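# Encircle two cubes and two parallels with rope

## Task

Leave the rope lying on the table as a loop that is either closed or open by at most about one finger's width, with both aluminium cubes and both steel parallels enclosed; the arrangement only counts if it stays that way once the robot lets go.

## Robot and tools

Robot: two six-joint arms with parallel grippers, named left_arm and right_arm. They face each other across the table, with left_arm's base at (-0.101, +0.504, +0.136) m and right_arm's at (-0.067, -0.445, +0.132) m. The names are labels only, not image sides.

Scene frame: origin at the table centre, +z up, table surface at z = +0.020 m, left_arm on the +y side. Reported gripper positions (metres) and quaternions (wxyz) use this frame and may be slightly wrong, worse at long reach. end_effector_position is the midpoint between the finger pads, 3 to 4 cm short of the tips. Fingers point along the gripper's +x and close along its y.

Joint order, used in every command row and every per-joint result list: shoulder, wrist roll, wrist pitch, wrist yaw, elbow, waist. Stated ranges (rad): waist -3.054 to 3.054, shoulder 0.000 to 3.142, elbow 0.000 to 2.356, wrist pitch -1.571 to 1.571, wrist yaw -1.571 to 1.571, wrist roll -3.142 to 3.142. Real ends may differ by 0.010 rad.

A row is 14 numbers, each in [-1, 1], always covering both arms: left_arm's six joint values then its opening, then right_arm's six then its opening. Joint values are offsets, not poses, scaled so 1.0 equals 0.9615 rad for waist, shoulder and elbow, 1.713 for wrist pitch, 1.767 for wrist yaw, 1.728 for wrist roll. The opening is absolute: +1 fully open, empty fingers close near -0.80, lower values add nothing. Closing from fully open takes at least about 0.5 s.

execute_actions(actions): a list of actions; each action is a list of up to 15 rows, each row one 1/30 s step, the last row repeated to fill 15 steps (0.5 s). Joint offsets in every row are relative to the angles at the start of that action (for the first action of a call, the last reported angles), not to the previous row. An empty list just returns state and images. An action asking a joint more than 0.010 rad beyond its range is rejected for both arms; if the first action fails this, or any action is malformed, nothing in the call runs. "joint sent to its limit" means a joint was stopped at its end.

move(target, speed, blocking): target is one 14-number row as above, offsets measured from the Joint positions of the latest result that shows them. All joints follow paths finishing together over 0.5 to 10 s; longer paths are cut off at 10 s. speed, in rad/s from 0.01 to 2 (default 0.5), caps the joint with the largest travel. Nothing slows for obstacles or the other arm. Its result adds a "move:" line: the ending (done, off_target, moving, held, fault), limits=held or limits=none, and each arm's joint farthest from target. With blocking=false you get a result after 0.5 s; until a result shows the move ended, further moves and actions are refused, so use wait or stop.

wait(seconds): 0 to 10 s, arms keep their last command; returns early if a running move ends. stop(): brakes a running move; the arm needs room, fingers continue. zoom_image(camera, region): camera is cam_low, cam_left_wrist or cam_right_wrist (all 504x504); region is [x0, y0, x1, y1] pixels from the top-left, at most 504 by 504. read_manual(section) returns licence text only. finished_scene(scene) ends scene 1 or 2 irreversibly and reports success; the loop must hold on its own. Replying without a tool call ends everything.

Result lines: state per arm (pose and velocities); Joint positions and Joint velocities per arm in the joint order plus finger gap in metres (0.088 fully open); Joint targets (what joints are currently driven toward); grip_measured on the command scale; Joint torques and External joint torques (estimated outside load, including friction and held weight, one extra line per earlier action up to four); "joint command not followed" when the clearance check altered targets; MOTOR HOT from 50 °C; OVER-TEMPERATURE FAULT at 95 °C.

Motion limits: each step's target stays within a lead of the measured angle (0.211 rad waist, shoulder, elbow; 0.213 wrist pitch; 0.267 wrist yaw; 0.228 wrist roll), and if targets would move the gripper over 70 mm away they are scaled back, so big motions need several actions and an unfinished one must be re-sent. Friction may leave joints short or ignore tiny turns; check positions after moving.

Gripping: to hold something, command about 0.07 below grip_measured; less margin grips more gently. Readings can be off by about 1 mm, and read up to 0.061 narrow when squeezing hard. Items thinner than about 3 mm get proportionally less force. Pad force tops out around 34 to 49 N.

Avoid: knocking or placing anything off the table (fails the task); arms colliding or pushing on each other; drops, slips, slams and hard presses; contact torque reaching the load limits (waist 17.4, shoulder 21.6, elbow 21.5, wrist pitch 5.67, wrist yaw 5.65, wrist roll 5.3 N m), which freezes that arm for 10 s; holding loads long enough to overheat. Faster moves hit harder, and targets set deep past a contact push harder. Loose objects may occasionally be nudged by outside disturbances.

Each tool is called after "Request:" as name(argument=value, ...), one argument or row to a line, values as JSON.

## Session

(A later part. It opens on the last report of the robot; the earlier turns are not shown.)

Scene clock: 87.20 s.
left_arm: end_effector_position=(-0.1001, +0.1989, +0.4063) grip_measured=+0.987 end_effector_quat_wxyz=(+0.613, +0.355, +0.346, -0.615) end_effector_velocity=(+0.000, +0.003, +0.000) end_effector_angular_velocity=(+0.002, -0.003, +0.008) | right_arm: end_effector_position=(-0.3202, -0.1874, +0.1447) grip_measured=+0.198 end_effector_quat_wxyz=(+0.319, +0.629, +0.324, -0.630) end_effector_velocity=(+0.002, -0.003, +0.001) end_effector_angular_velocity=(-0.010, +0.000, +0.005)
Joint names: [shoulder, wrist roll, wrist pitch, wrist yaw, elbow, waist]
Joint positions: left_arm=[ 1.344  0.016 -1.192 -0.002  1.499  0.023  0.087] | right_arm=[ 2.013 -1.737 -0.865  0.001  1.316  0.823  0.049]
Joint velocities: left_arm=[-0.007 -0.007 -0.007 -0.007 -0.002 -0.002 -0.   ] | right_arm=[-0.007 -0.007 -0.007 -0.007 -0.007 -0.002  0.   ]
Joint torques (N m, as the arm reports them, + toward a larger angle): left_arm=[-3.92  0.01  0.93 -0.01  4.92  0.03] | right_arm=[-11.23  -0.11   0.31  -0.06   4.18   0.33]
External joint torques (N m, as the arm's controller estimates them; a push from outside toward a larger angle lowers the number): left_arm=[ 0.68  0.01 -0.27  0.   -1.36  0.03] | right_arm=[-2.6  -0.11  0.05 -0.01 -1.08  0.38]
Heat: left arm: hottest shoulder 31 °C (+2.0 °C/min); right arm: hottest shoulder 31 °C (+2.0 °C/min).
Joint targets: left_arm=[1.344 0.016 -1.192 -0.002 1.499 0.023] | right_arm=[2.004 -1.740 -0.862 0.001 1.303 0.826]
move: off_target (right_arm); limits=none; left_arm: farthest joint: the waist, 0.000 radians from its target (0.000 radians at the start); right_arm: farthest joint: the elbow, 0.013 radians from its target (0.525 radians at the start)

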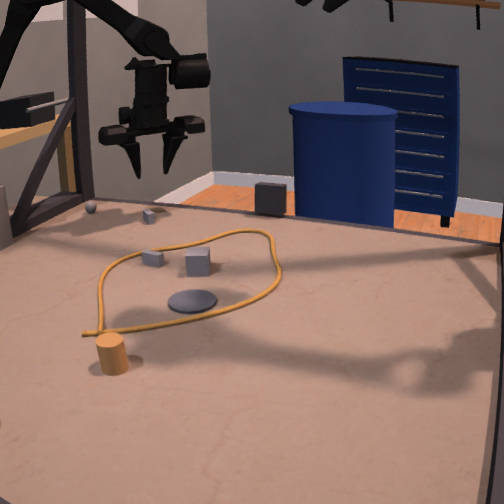

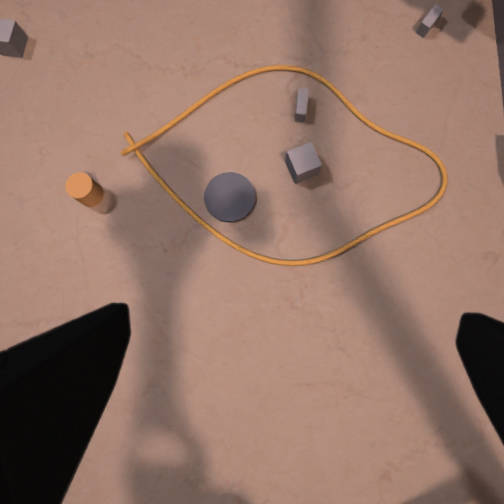

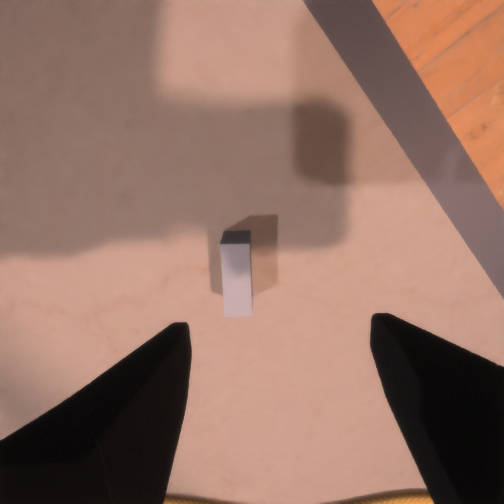

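Request:
move(
  target=[0,0,0,0,0,0,1,0.162,-0.03,0.157,0,-0.152,-0.057,0.1],
  speed=0.3,
)

Request:
execute_actions(
  actions=[
    [[0,0,0,0,0,0,1,0,0,0,0,0,0,-0.68]],
  ],
)

Request:
move(
  target=[0,0,0,0,0,0,1,-0.11,0,-0.055,0,0,0,-0.68],
  speed=0.3,
)

Scene clock: 92.27 s.
left_arm: end_effector_position=(-0.1001, +0.1989, +0.4063) grip_measured=+0.987 end_effector_quat_wxyz=(+0.613, +0.355, +0.346, -0.615) end_effector_velocity=(-0.002, +0.005, -0.003) end_effector_angular_velocity=(+0.022, +0.010, +0.000) | right_arm: end_effector_position=(-0.3005, -0.1813, +0.0685) grip_measured=+0.103 end_effector_quat_wxyz=(+0.322, +0.631, +0.320, -0.630) end_effector_velocity=(+0.001, -0.002, +0.000) end_effector_angular_velocity=(-0.010, +0.001, +0.005)
Joint names: [shoulder, wrist roll, wrist pitch, wrist yaw, elbow, waist]
Joint positions: left_arm=[ 1.344  0.016 -1.192 -0.002  1.499  0.023  0.087] | right_arm=[ 2.156 -1.787 -0.598  0.001  1.18   0.771  0.044]
Joint velocities: left_arm=[-0.002 -0.007 -0.022  0.007 -0.002 -0.002 -0.   ] | right_arm=[-0.002 -0.007 -0.007 -0.007 -0.002 -0.002 -0.   ]
Joint torques (N m, as the arm reports them, + toward a larger angle): left_arm=[-3.9   0.01  0.93 -0.01  4.91  0.02] | right_arm=[-8.6  -0.11  0.28 -0.05  3.33 -0.22]
External joint torques (N m, as the arm's controller estimates them; a push from outside toward a larger angle lowers the number): left_arm=[ 0.64  0.01 -0.28  0.   -1.36  0.03] | right_arm=[ 0.14 -0.11  0.03  0.   -1.08 -0.22]
Heat: left arm: hottest shoulder 31 °C (+1.0 °C/min); right arm: hottest shoulder 31 °C (+3.0 °C/min).
Joint targets: left_arm=[1.344 0.016 -1.192 -0.002 1.499 0.023] | right_arm=[2.169 -1.789 -0.596 0.001 1.170 0.768]
move: off_target (right_arm); limits=none; left_arm: farthest joint: the waist, 0.000 radians from its target (0.000 radians at the start); right_arm: farthest joint: the shoulder, 0.013 radians from its target (0.156 radians at the start)

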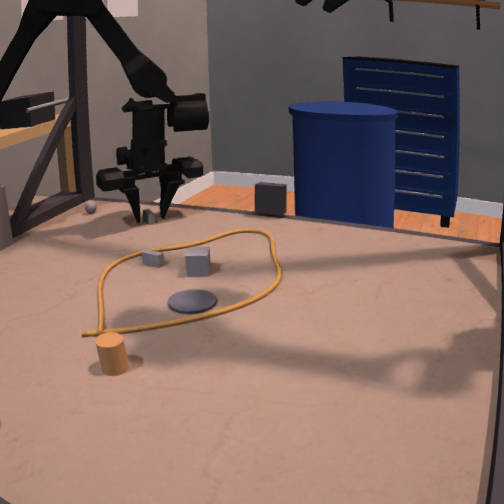

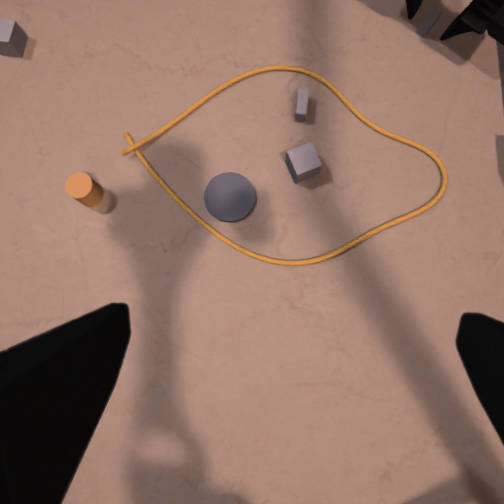

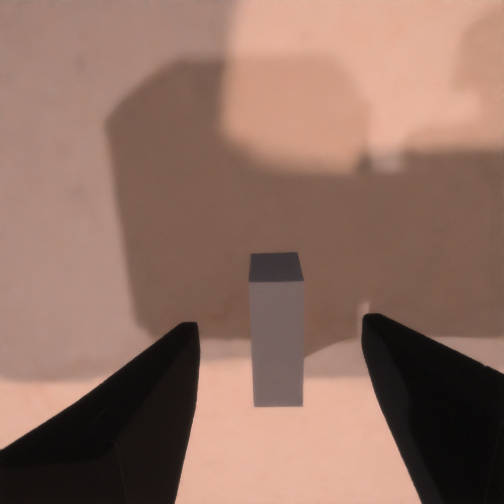

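Scene clock: 92.77 s.
left_arm: end_effector_position=(-0.1001, +0.1989, +0.4063) grip_measured=+0.987 end_effector_quat_wxyz=(+0.613, +0.355, +0.346, -0.615) end_effector_velocity=(-0.002, +0.002, -0.001) end_effector_angular_velocity=(+0.007, +0.010, +0.000) | right_arm: end_effector_position=(-0.3005, -0.1813, +0.0685) grip_measured=-0.590 end_effector_quat_wxyz=(+0.322, +0.631, +0.320, -0.630) end_effector_velocity=(+0.001, -0.002, +0.000) end_effector_angular_velocity=(-0.010, +0.001, -0.010)
Joint names: [shoulder, wrist roll, wrist pitch, wrist yaw, elbow, waist]
Joint positions: left_arm=[ 1.344  0.016 -1.192 -0.002  1.499  0.023  0.087] | right_arm=[ 2.156 -1.787 -0.598  0.001  1.18   0.771  0.01 ]
Joint velocities: left_arm=[-0.002 -0.007 -0.007  0.007 -0.002 -0.002 -0.   ] | right_arm=[-0.002  0.007 -0.007 -0.007 -0.002 -0.002 -0.   ]
Joint torques (N m, as the arm reports them, + toward a larger angle): left_arm=[-3.91  0.01  0.93 -0.01  4.92  0.02] | right_arm=[-10.41  -0.01   0.1   -0.06   4.84   0.06]
External joint torques (N m, as the arm's controller estimates them; a push from outside toward a larger angle lowers the number): left_arm=[ 0.61  0.01 -0.28  0.   -1.33  0.02] | right_arm=[-1.64 -0.02 -0.16 -0.01  0.39  0.11]
Heat: left arm: hottest shoulder 31 °C (+1.0 °C/min); right arm: hottest shoulder 31 °C (+3.0 °C/min).
Joint targets: left_arm=[1.344 0.016 -1.192 -0.002 1.499 0.023] | right_arm=[2.156 -1.787 -0.599 0.001 1.180 0.771]

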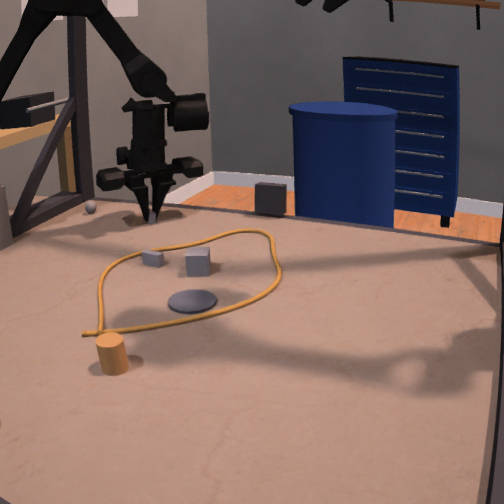

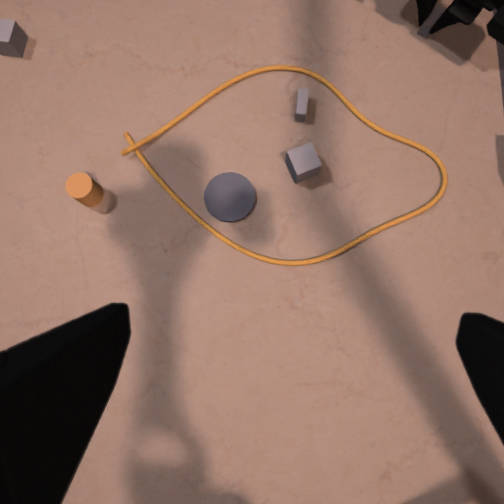

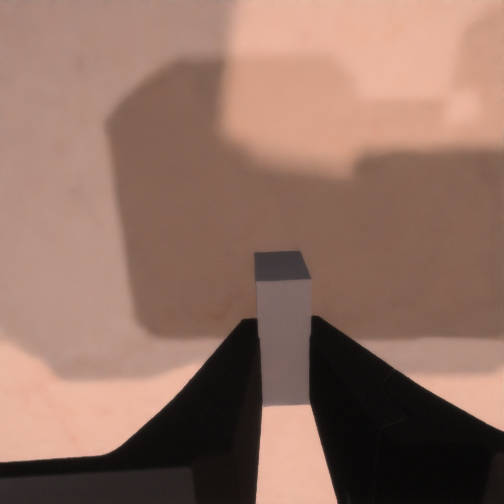

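Scene clock: 93.70 s.
left_arm: end_effector_position=(-0.1001, +0.1989, +0.4063) grip_measured=+0.987 end_effector_quat_wxyz=(+0.613, +0.355, +0.346, -0.615) end_effector_velocity=(+0.000, +0.002, -0.001) end_effector_angular_velocity=(+0.007, +0.012, +0.033) | right_arm: end_effector_position=(-0.2969, -0.1854, +0.1000) grip_measured=-0.590 end_effector_quat_wxyz=(+0.320, +0.630, +0.321, -0.630) end_effector_velocity=(+0.001, -0.001, +0.002) end_effector_angular_velocity=(-0.007, +0.004, +0.020)
Joint names: [shoulder, wrist roll, wrist pitch, wrist yaw, elbow, waist]
Joint positions: left_arm=[ 1.344  0.016 -1.192 -0.002  1.499  0.023  0.087] | right_arm=[ 2.06  -1.787 -0.69   0.001  1.18   0.771  0.01 ]
Joint velocities: left_arm=[-0.002 -0.037 -0.007 -0.007 -0.002 -0.002 -0.   ] | right_arm=[-0.007 -0.022 -0.007 -0.007 -0.002 -0.002 -0.   ]
Joint torques (N m, as the arm reports them, + toward a larger angle): left_arm=[-3.9   0.01  0.93 -0.01  4.92  0.02] | right_arm=[-11.21  -0.01  -0.1   -0.06   5.23   0.06]
External joint torques (N m, as the arm's controller estimates them; a push from outside toward a larger angle lowers the number): left_arm=[ 0.65  0.01 -0.29  0.   -1.36  0.02] | right_arm=[-2.72 -0.01 -0.36  0.    0.45  0.05]
Heat: left arm: hottest shoulder 31 °C (+1.0 °C/min); right arm: hottest shoulder 32 °C (+4.1 °C/min).
Joint targets: left_arm=[1.344 0.016 -1.192 -0.002 1.499 0.023] | right_arm=[2.050 -1.787 -0.693 0.001 1.180 0.771]
move: done; limits=none; left_arm: farthest joint: the waist, 0.000 radians from its target (0.000 radians at the start); right_arm: farthest joint: the shoulder, 0.010 radians from its target (0.105 radians at the start)

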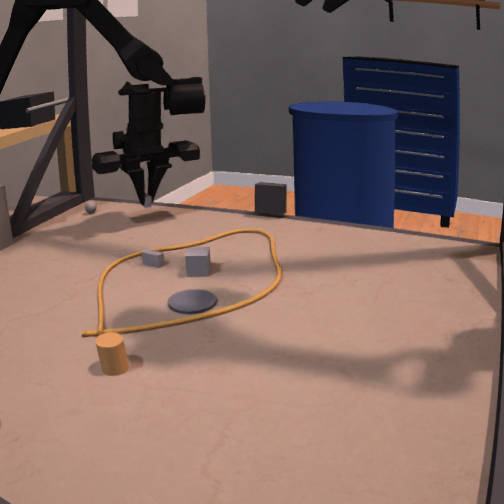

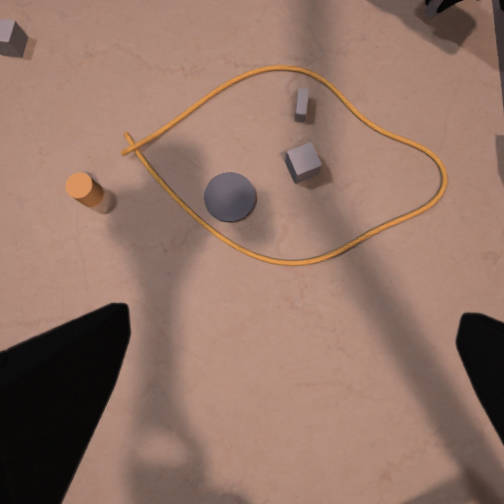

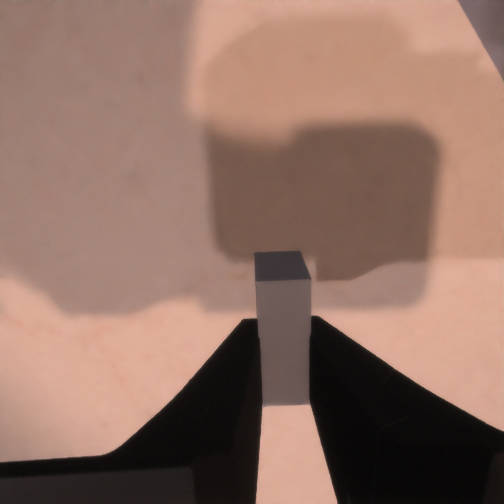

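Request:
move(
  target=[0,0,0,0,0,0,1,0.49,0.28,-0.21,0,0.865,-0.44,-0.68],
  speed=0.6,
)

Scene clock: 97.90 s.
left_arm: end_effector_position=(-0.1001, +0.1989, +0.4063) grip_measured=+0.987 end_effector_quat_wxyz=(+0.613, +0.355, +0.346, -0.615) end_effector_velocity=(+0.000, +0.002, +0.001) end_effector_angular_velocity=(+0.002, -0.003, +0.008) | right_arm: end_effector_position=(-0.2089, +0.0123, +0.1041) grip_measured=-0.590 end_effector_quat_wxyz=(-0.009, -0.706, -0.016, +0.708) end_effector_velocity=(+0.002, -0.006, -0.002) end_effector_angular_velocity=(-0.028, -0.001, +0.005)
Joint names: [shoulder, wrist roll, wrist pitch, wrist yaw, elbow, waist]
Joint positions: left_arm=[ 1.344  0.016 -1.192 -0.002  1.499  0.023  0.087] | right_arm=[ 2.515 -1.306 -1.047  0.001  2.     0.347  0.01 ]
Joint velocities: left_arm=[-0.002 -0.007 -0.007 -0.007  0.002 -0.002 -0.   ] | right_arm=[ 0.002 -0.007 -0.022 -0.007 -0.002 -0.002 -0.   ]
Joint torques (N m, as the arm reports them, + toward a larger angle): left_arm=[-3.91  0.01  0.93 -0.01  4.93  0.03] | right_arm=[-12.34   0.08  -0.04  -0.06   8.     0.16]
External joint torques (N m, as the arm's controller estimates them; a push from outside toward a larger angle lowers the number): left_arm=[ 0.66  0.01 -0.29  0.   -1.37  0.03] | right_arm=[-0.34  0.08 -0.32  0.    2.38  0.16]
Heat: left arm: hottest shoulder 31 °C (+1.0 °C/min); right arm: hottest shoulder 32 °C (+4.0 °C/min).
Joint targets: left_arm=[1.344 0.016 -1.192 -0.002 1.499 0.023] | right_arm=[2.531 -1.303 -1.050 0.001 2.012 0.348]
move: off_target (right_arm); limits=none; left_arm: farthest joint: the waist, 0.000 radians from its target (0.000 radians at the start); right_arm: farthest joint: the shoulder, 0.016 radians from its target (0.471 radians at the start)

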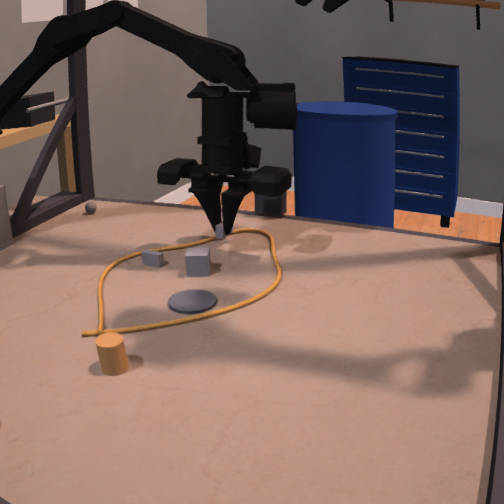

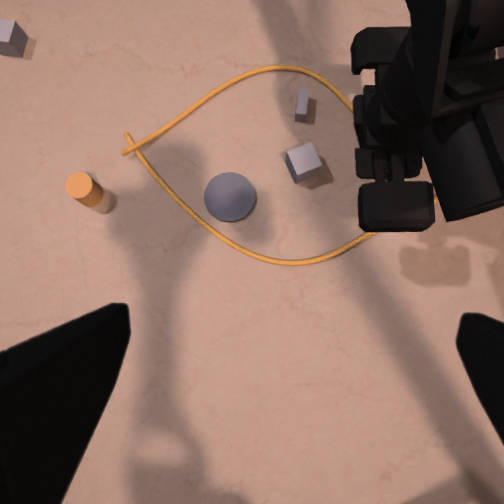

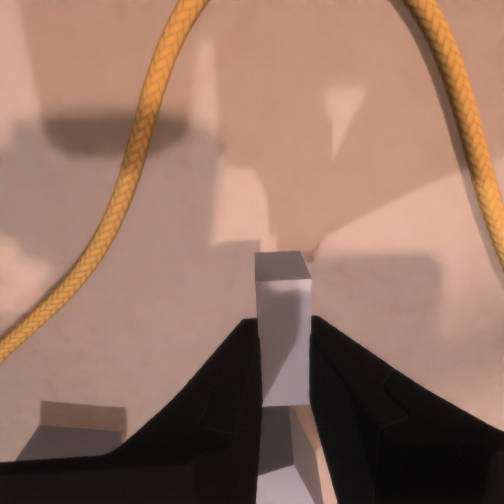

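Request:
move(
  target=[0,0,0,0,0,0,1,0.08,0,0.036,0,0,0,-0.68],
  speed=0.15,
)

Request:
execute_actions(
  actions=[
    [[0,0,0,0,0,0,1,0,0,0,0,0,0,-0.2]],
  ],
)

Request:
move(
  target=[0,0,0,0,0,0,1,-0.14,0,-0.06,0,0,0,-0.2],
  speed=0.3,
)

Request:
move(
  target=[0,0,0,0,0,0,1,-0.195,0.35,0.04,0,-0.305,-1,0.7],
  speed=0.8,
)

Request:
move(
  target=[0,0,0,0,0,0,1,0,0,0,0,0,-0.145,0.7],
)

Scene clock: 105.90 s.
left_arm: end_effector_position=(-0.1001, +0.1989, +0.4063) grip_measured=+0.987 end_effector_quat_wxyz=(+0.613, +0.355, +0.346, -0.615) end_effector_velocity=(-0.001, -0.001, +0.002) end_effector_angular_velocity=(-0.012, -0.003, +0.003) | right_arm: end_effector_position=(-0.2101, +0.0163, +0.0764) grip_measured=-0.590 end_effector_quat_wxyz=(-0.010, -0.706, -0.016, +0.708) end_effector_velocity=(-0.001, -0.002, +0.001) end_effector_angular_velocity=(-0.014, +0.019, -0.010)
Joint names: [shoulder, wrist roll, wrist pitch, wrist yaw, elbow, waist]
Joint positions: left_arm=[ 1.344  0.016 -1.192 -0.002  1.499  0.023  0.087] | right_arm=[ 2.575 -1.306 -0.987  0.001  2.     0.347  0.01 ]
Joint velocities: left_arm=[-0.002 -0.007  0.007 -0.007  0.002 -0.007 -0.   ] | right_arm=[-0.002  0.007 -0.007 -0.022 -0.002 -0.002 -0.   ]
Joint torques (N m, as the arm reports them, + toward a larger angle): left_arm=[-3.91  0.01  0.93 -0.01  4.93  0.02] | right_arm=[-12.22  -0.02   0.26  -0.06   6.19   0.2 ]
External joint torques (N m, as the arm's controller estimates them; a push from outside toward a larger angle lowers the number): left_arm=[ 0.65  0.01 -0.31  0.   -1.41  0.04] | right_arm=[-0.04 -0.02 -0.04  0.    0.63  0.19]
Heat: left arm: hottest shoulder 30 °C (-1.0 °C/min); right arm: hottest shoulder 33 °C (+5.0 °C/min).
Joint targets: left_arm=[1.344 0.016 -1.192 -0.002 1.499 0.023] | right_arm=[2.592 -1.306 -0.985 0.001 2.000 0.347]
move: off_target (right_arm); limits=none; left_arm: farthest joint: the waist, 0.000 radians from its target (0.000 radians at the start); right_arm: farthest joint: the shoulder, 0.017 radians from its target (0.077 radians at the start)

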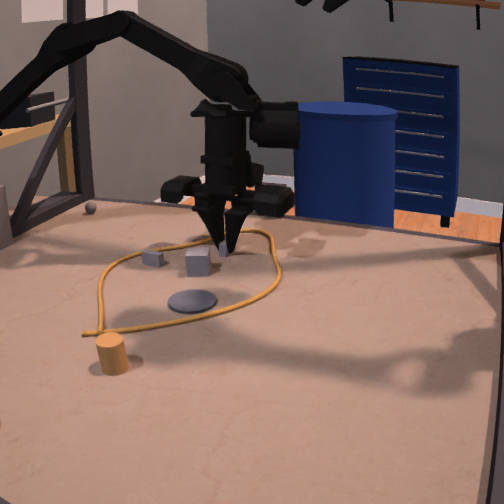

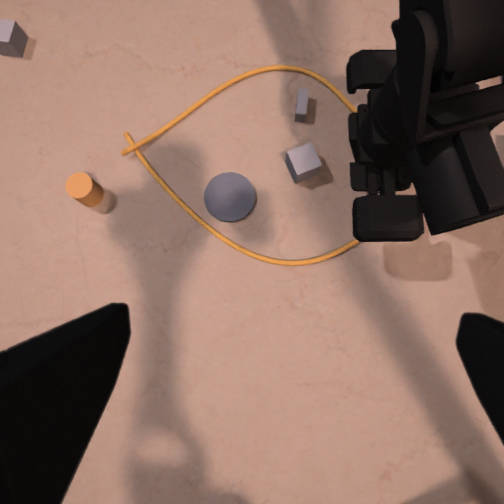

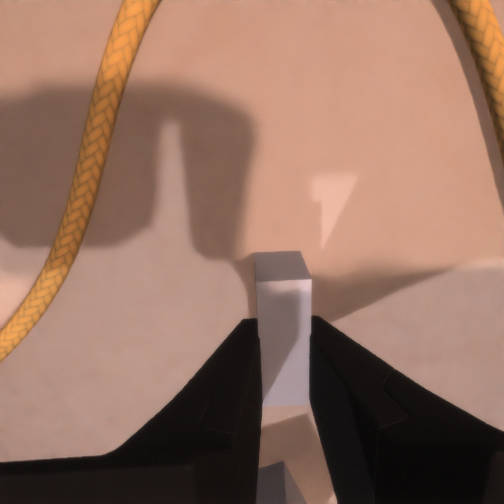

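Scene clock: 106.40 s.
left_arm: end_effector_position=(-0.1001, +0.1989, +0.4063) grip_measured=+0.987 end_effector_quat_wxyz=(+0.613, +0.355, +0.346, -0.615) end_effector_velocity=(+0.003, +0.006, -0.001) end_effector_angular_velocity=(+0.017, -0.015, +0.015) | right_arm: end_effector_position=(-0.2101, +0.0163, +0.0764) grip_measured=-0.208 end_effector_quat_wxyz=(-0.010, -0.706, -0.016, +0.708) end_effector_velocity=(+0.001, -0.003, +0.002) end_effector_angular_velocity=(-0.018, +0.002, +0.005)
Joint names: [shoulder, wrist roll, wrist pitch, wrist yaw, elbow, waist]
Joint positions: left_arm=[ 1.344  0.016 -1.192 -0.002  1.499  0.023  0.087] | right_arm=[ 2.575 -1.306 -0.987  0.001  2.     0.347  0.029]
Joint velocities: left_arm=[-0.007 -0.007 -0.022 -0.022 -0.002 -0.002 -0.   ] | right_arm=[-0.002 -0.007 -0.022 -0.007  0.002 -0.002  0.002]
Joint torques (N m, as the arm reports them, + toward a larger angle): left_arm=[-3.91  0.01  0.93  0.    4.91  0.02] | right_arm=[-14.38  -0.01   0.13  -0.06   6.23   0.06]
External joint torques (N m, as the arm's controller estimates them; a push from outside toward a larger angle lowers the number): left_arm=[ 0.67  0.01 -0.27  0.01 -1.34  0.  ] | right_arm=[-2.22 -0.01 -0.15 -0.01  0.68  0.16]
Heat: left arm: hottest shoulder 30 °C (-1.0 °C/min); right arm: hottest shoulder 33 °C (+5.1 °C/min).
Joint targets: left_arm=[1.344 0.016 -1.192 -0.002 1.499 0.023] | right_arm=[2.575 -1.306 -0.987 0.001 2.000 0.347]

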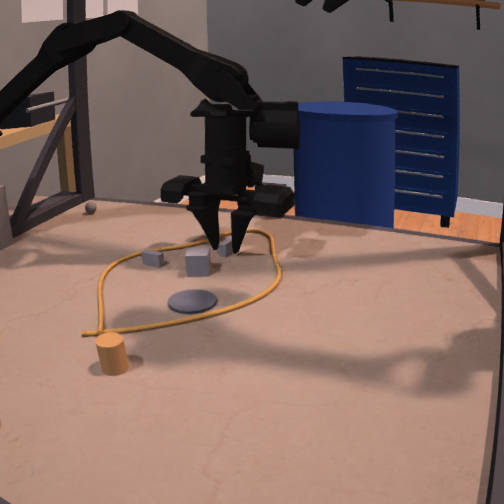

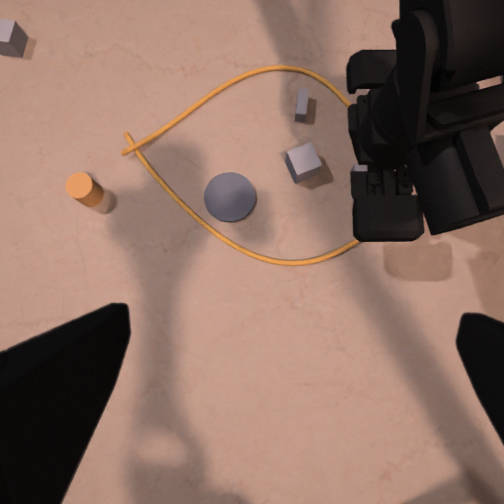

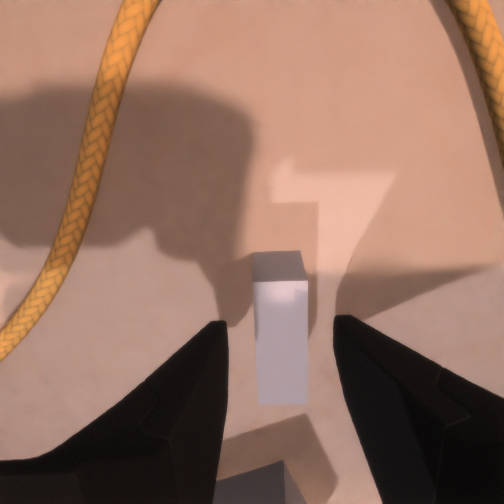

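Scene clock: 107.40 s.
left_arm: end_effector_position=(-0.1001, +0.1989, +0.4063) grip_measured=+0.987 end_effector_quat_wxyz=(+0.613, +0.355, +0.346, -0.615) end_effector_velocity=(-0.000, +0.005, -0.003) end_effector_angular_velocity=(+0.022, +0.010, +0.005) | right_arm: end_effector_position=(-0.2086, +0.0114, +0.1350) grip_measured=-0.203 end_effector_quat_wxyz=(-0.000, -0.703, -0.025, +0.710) end_effector_velocity=(-0.002, +0.000, +0.001) end_effector_angular_velocity=(+0.001, +0.023, +0.006)
Joint names: [shoulder, wrist roll, wrist pitch, wrist yaw, elbow, waist]
Joint positions: left_arm=[ 1.344  0.016 -1.192 -0.002  1.499  0.023  0.087] | right_arm=[ 2.447 -1.306 -1.087  0.001  2.     0.347  0.029]
Joint velocities: left_arm=[-0.002 -0.007 -0.022  0.007 -0.002  0.002  0.   ] | right_arm=[-0.002 -0.007  0.007 -0.022 -0.002 -0.002 -0.   ]
Joint torques (N m, as the arm reports them, + toward a larger angle): left_arm=[-3.91  0.01  0.93 -0.01  4.92  0.02] | right_arm=[-14.73  -0.01   0.01  -0.06   6.46   0.05]
External joint torques (N m, as the arm's controller estimates them; a push from outside toward a larger angle lowers the number): left_arm=[ 0.58  0.01 -0.29  0.   -1.33  0.01] | right_arm=[-2.89 -0.02 -0.37  0.    0.63  0.05]
Heat: left arm: hottest shoulder 30 °C (-2.1 °C/min); right arm: hottest shoulder 33 °C (+5.1 °C/min).
Joint targets: left_arm=[1.344 0.016 -1.192 -0.002 1.499 0.023] | right_arm=[2.440 -1.306 -1.090 0.001 2.000 0.347]
move: done; limits=none; left_arm: farthest joint: the waist, 0.000 radians from its target (0.000 radians at the start); right_arm: farthest joint: the shoulder, 0.007 radians from its target (0.135 radians at the start)

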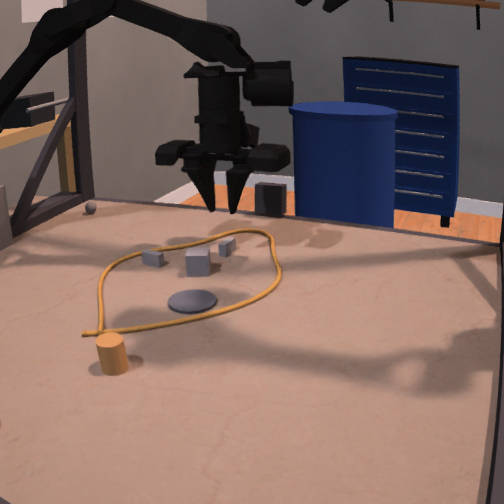

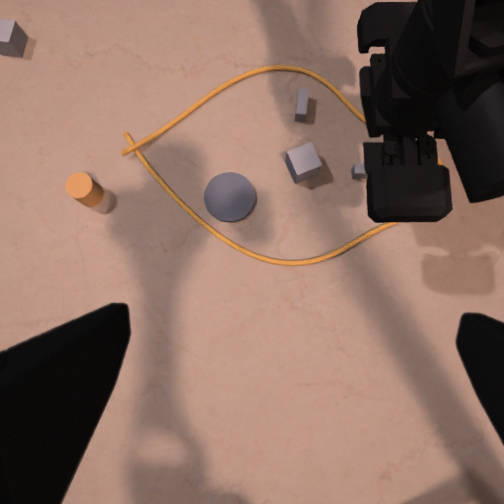

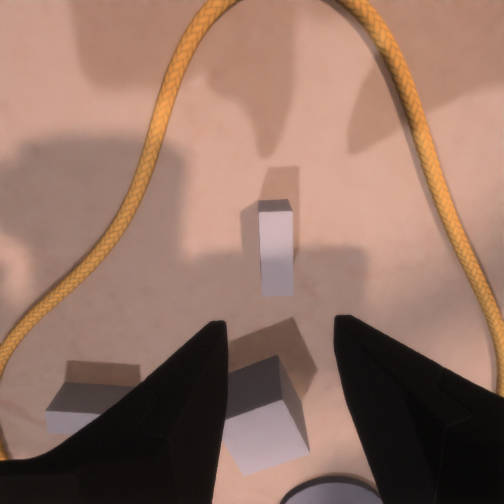

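Scene clock: 109.27 s.
left_arm: end_effector_position=(-0.1001, +0.1989, +0.4063) grip_measured=+0.987 end_effector_quat_wxyz=(+0.613, +0.355, +0.346, -0.615) end_effector_velocity=(+0.000, -0.001, +0.001) end_effector_angular_velocity=(-0.007, -0.010, -0.005) | right_arm: end_effector_position=(+0.1970, -0.1054, +0.1427) grip_measured=+0.698 end_effector_quat_wxyz=(+0.489, -0.511, +0.489, +0.510) end_effector_velocity=(-0.001, -0.002, +0.000) end_effector_angular_velocity=(-0.001, +0.010, -0.010)
Joint names: [shoulder, wrist roll, wrist pitch, wrist yaw, elbow, waist]
Joint positions: left_arm=[ 1.344  0.016 -1.192 -0.002  1.499  0.023  0.087] | right_arm=[ 2.27  -0.703 -1.021  0.001  1.72  -0.615  0.073]
Joint velocities: left_arm=[-0.002  0.007  0.007 -0.007 -0.002 -0.002 -0.   ] | right_arm=[-0.002  0.007 -0.007 -0.007 -0.002 -0.002 -0.   ]
Joint torques (N m, as the arm reports them, + toward a larger angle): left_arm=[-3.91  0.02  0.93 -0.01  4.92  0.02] | right_arm=[-13.86   0.06   0.34  -0.04   4.49   0.19]
External joint torques (N m, as the arm's controller estimates them; a push from outside toward a larger angle lowers the number): left_arm=[ 0.69  0.01 -0.28  0.01 -1.38  0.01] | right_arm=[-3.26  0.06  0.02  0.   -1.09  0.19]
Heat: left arm: hottest shoulder 30 °C (-2.0 °C/min); right arm: hottest shoulder 34 °C (+6.1 °C/min).
Joint targets: left_arm=[1.344 0.016 -1.192 -0.002 1.499 0.023] | right_arm=[2.260 -0.700 -1.019 0.001 1.707 -0.615]
move: off_target (right_arm); limits=none; left_arm: farthest joint: the waist, 0.000 radians from its target (0.000 radians at the start); right_arm: farthest joint: the elbow, 0.013 radians from its target (0.294 radians at the start)

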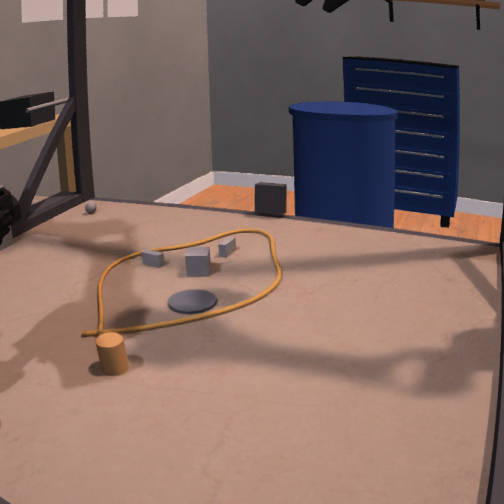

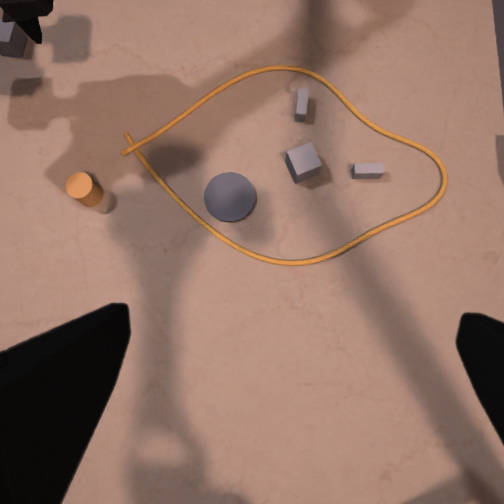

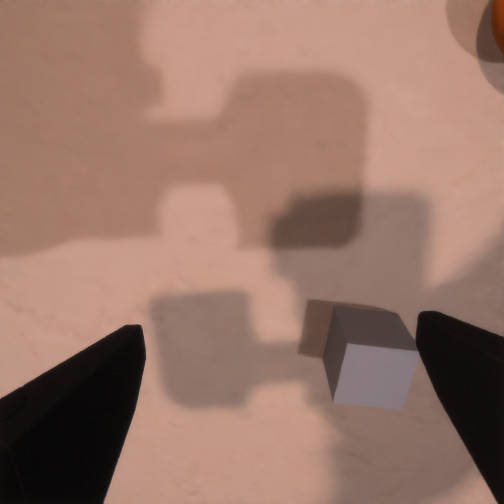

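Scene clock: 110.07 s.
left_arm: end_effector_position=(-0.1001, +0.1989, +0.4063) grip_measured=+0.987 end_effector_quat_wxyz=(+0.613, +0.355, +0.346, -0.615) end_effector_velocity=(+0.003, +0.002, -0.001) end_effector_angular_velocity=(+0.007, -0.008, +0.028) | right_arm: end_effector_position=(+0.2416, -0.1454, +0.1427) grip_measured=+0.698 end_effector_quat_wxyz=(+0.524, -0.475, +0.524, +0.475) end_effector_velocity=(+0.002, -0.001, +0.000) end_effector_angular_velocity=(+0.010, -0.000, -0.000)
Joint names: [shoulder, wrist roll, wrist pitch, wrist yaw, elbow, waist]
Joint positions: left_arm=[ 1.344  0.016 -1.192 -0.002  1.499  0.023  0.087] | right_arm=[ 2.27  -0.703 -1.021  0.001  1.72  -0.755  0.073]
Joint velocities: left_arm=[-0.002 -0.022 -0.007 -0.022 -0.002 -0.002 -0.   ] | right_arm=[-0.002 -0.007  0.007 -0.007 -0.002 -0.007  0.   ]
Joint torques (N m, as the arm reports them, + toward a larger angle): left_arm=[-3.91  0.01  0.93 -0.01  4.92  0.02] | right_arm=[-12.61  -0.02   0.16  -0.05   6.32   0.11]
External joint torques (N m, as the arm's controller estimates them; a push from outside toward a larger angle lowers the number): left_arm=[ 0.63  0.01 -0.28  0.   -1.34  0.01] | right_arm=[-1.89 -0.02 -0.19 -0.01  0.63  0.18]
Heat: left arm: hottest shoulder 30 °C (-2.0 °C/min); right arm: hottest shoulder 34 °C (+6.0 °C/min).
Joint targets: left_arm=[1.344 0.016 -1.192 -0.002 1.499 0.023] | right_arm=[2.270 -0.703 -1.021 0.001 1.720 -0.754]
move: done; limits=none; left_arm: farthest joint: the waist, 0.000 radians from its target (0.000 radians at the start); right_arm: farthest joint: the waist, 0.000 radians from its target (0.139 radians at the start)

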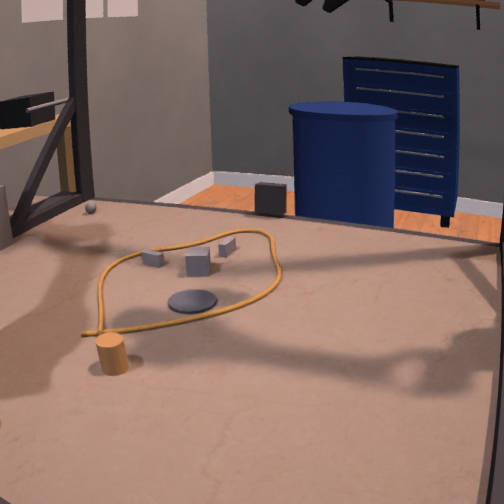

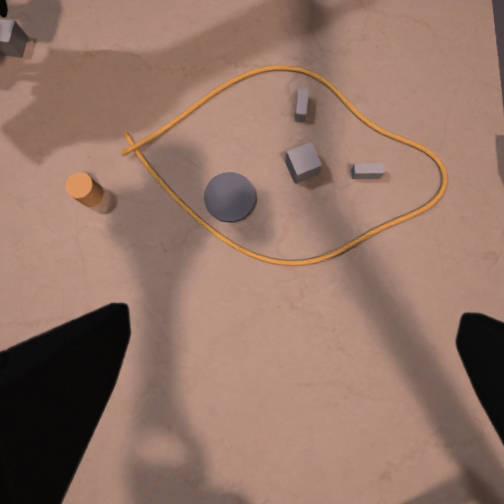

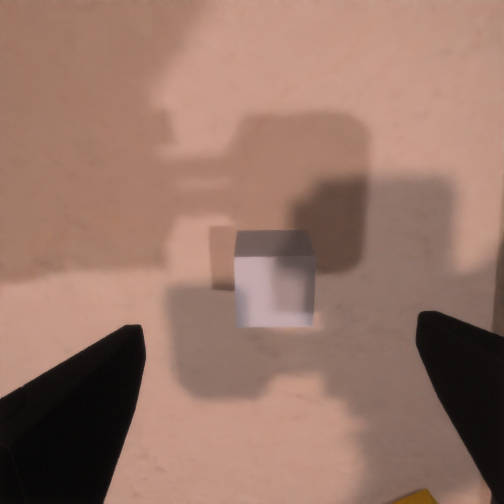

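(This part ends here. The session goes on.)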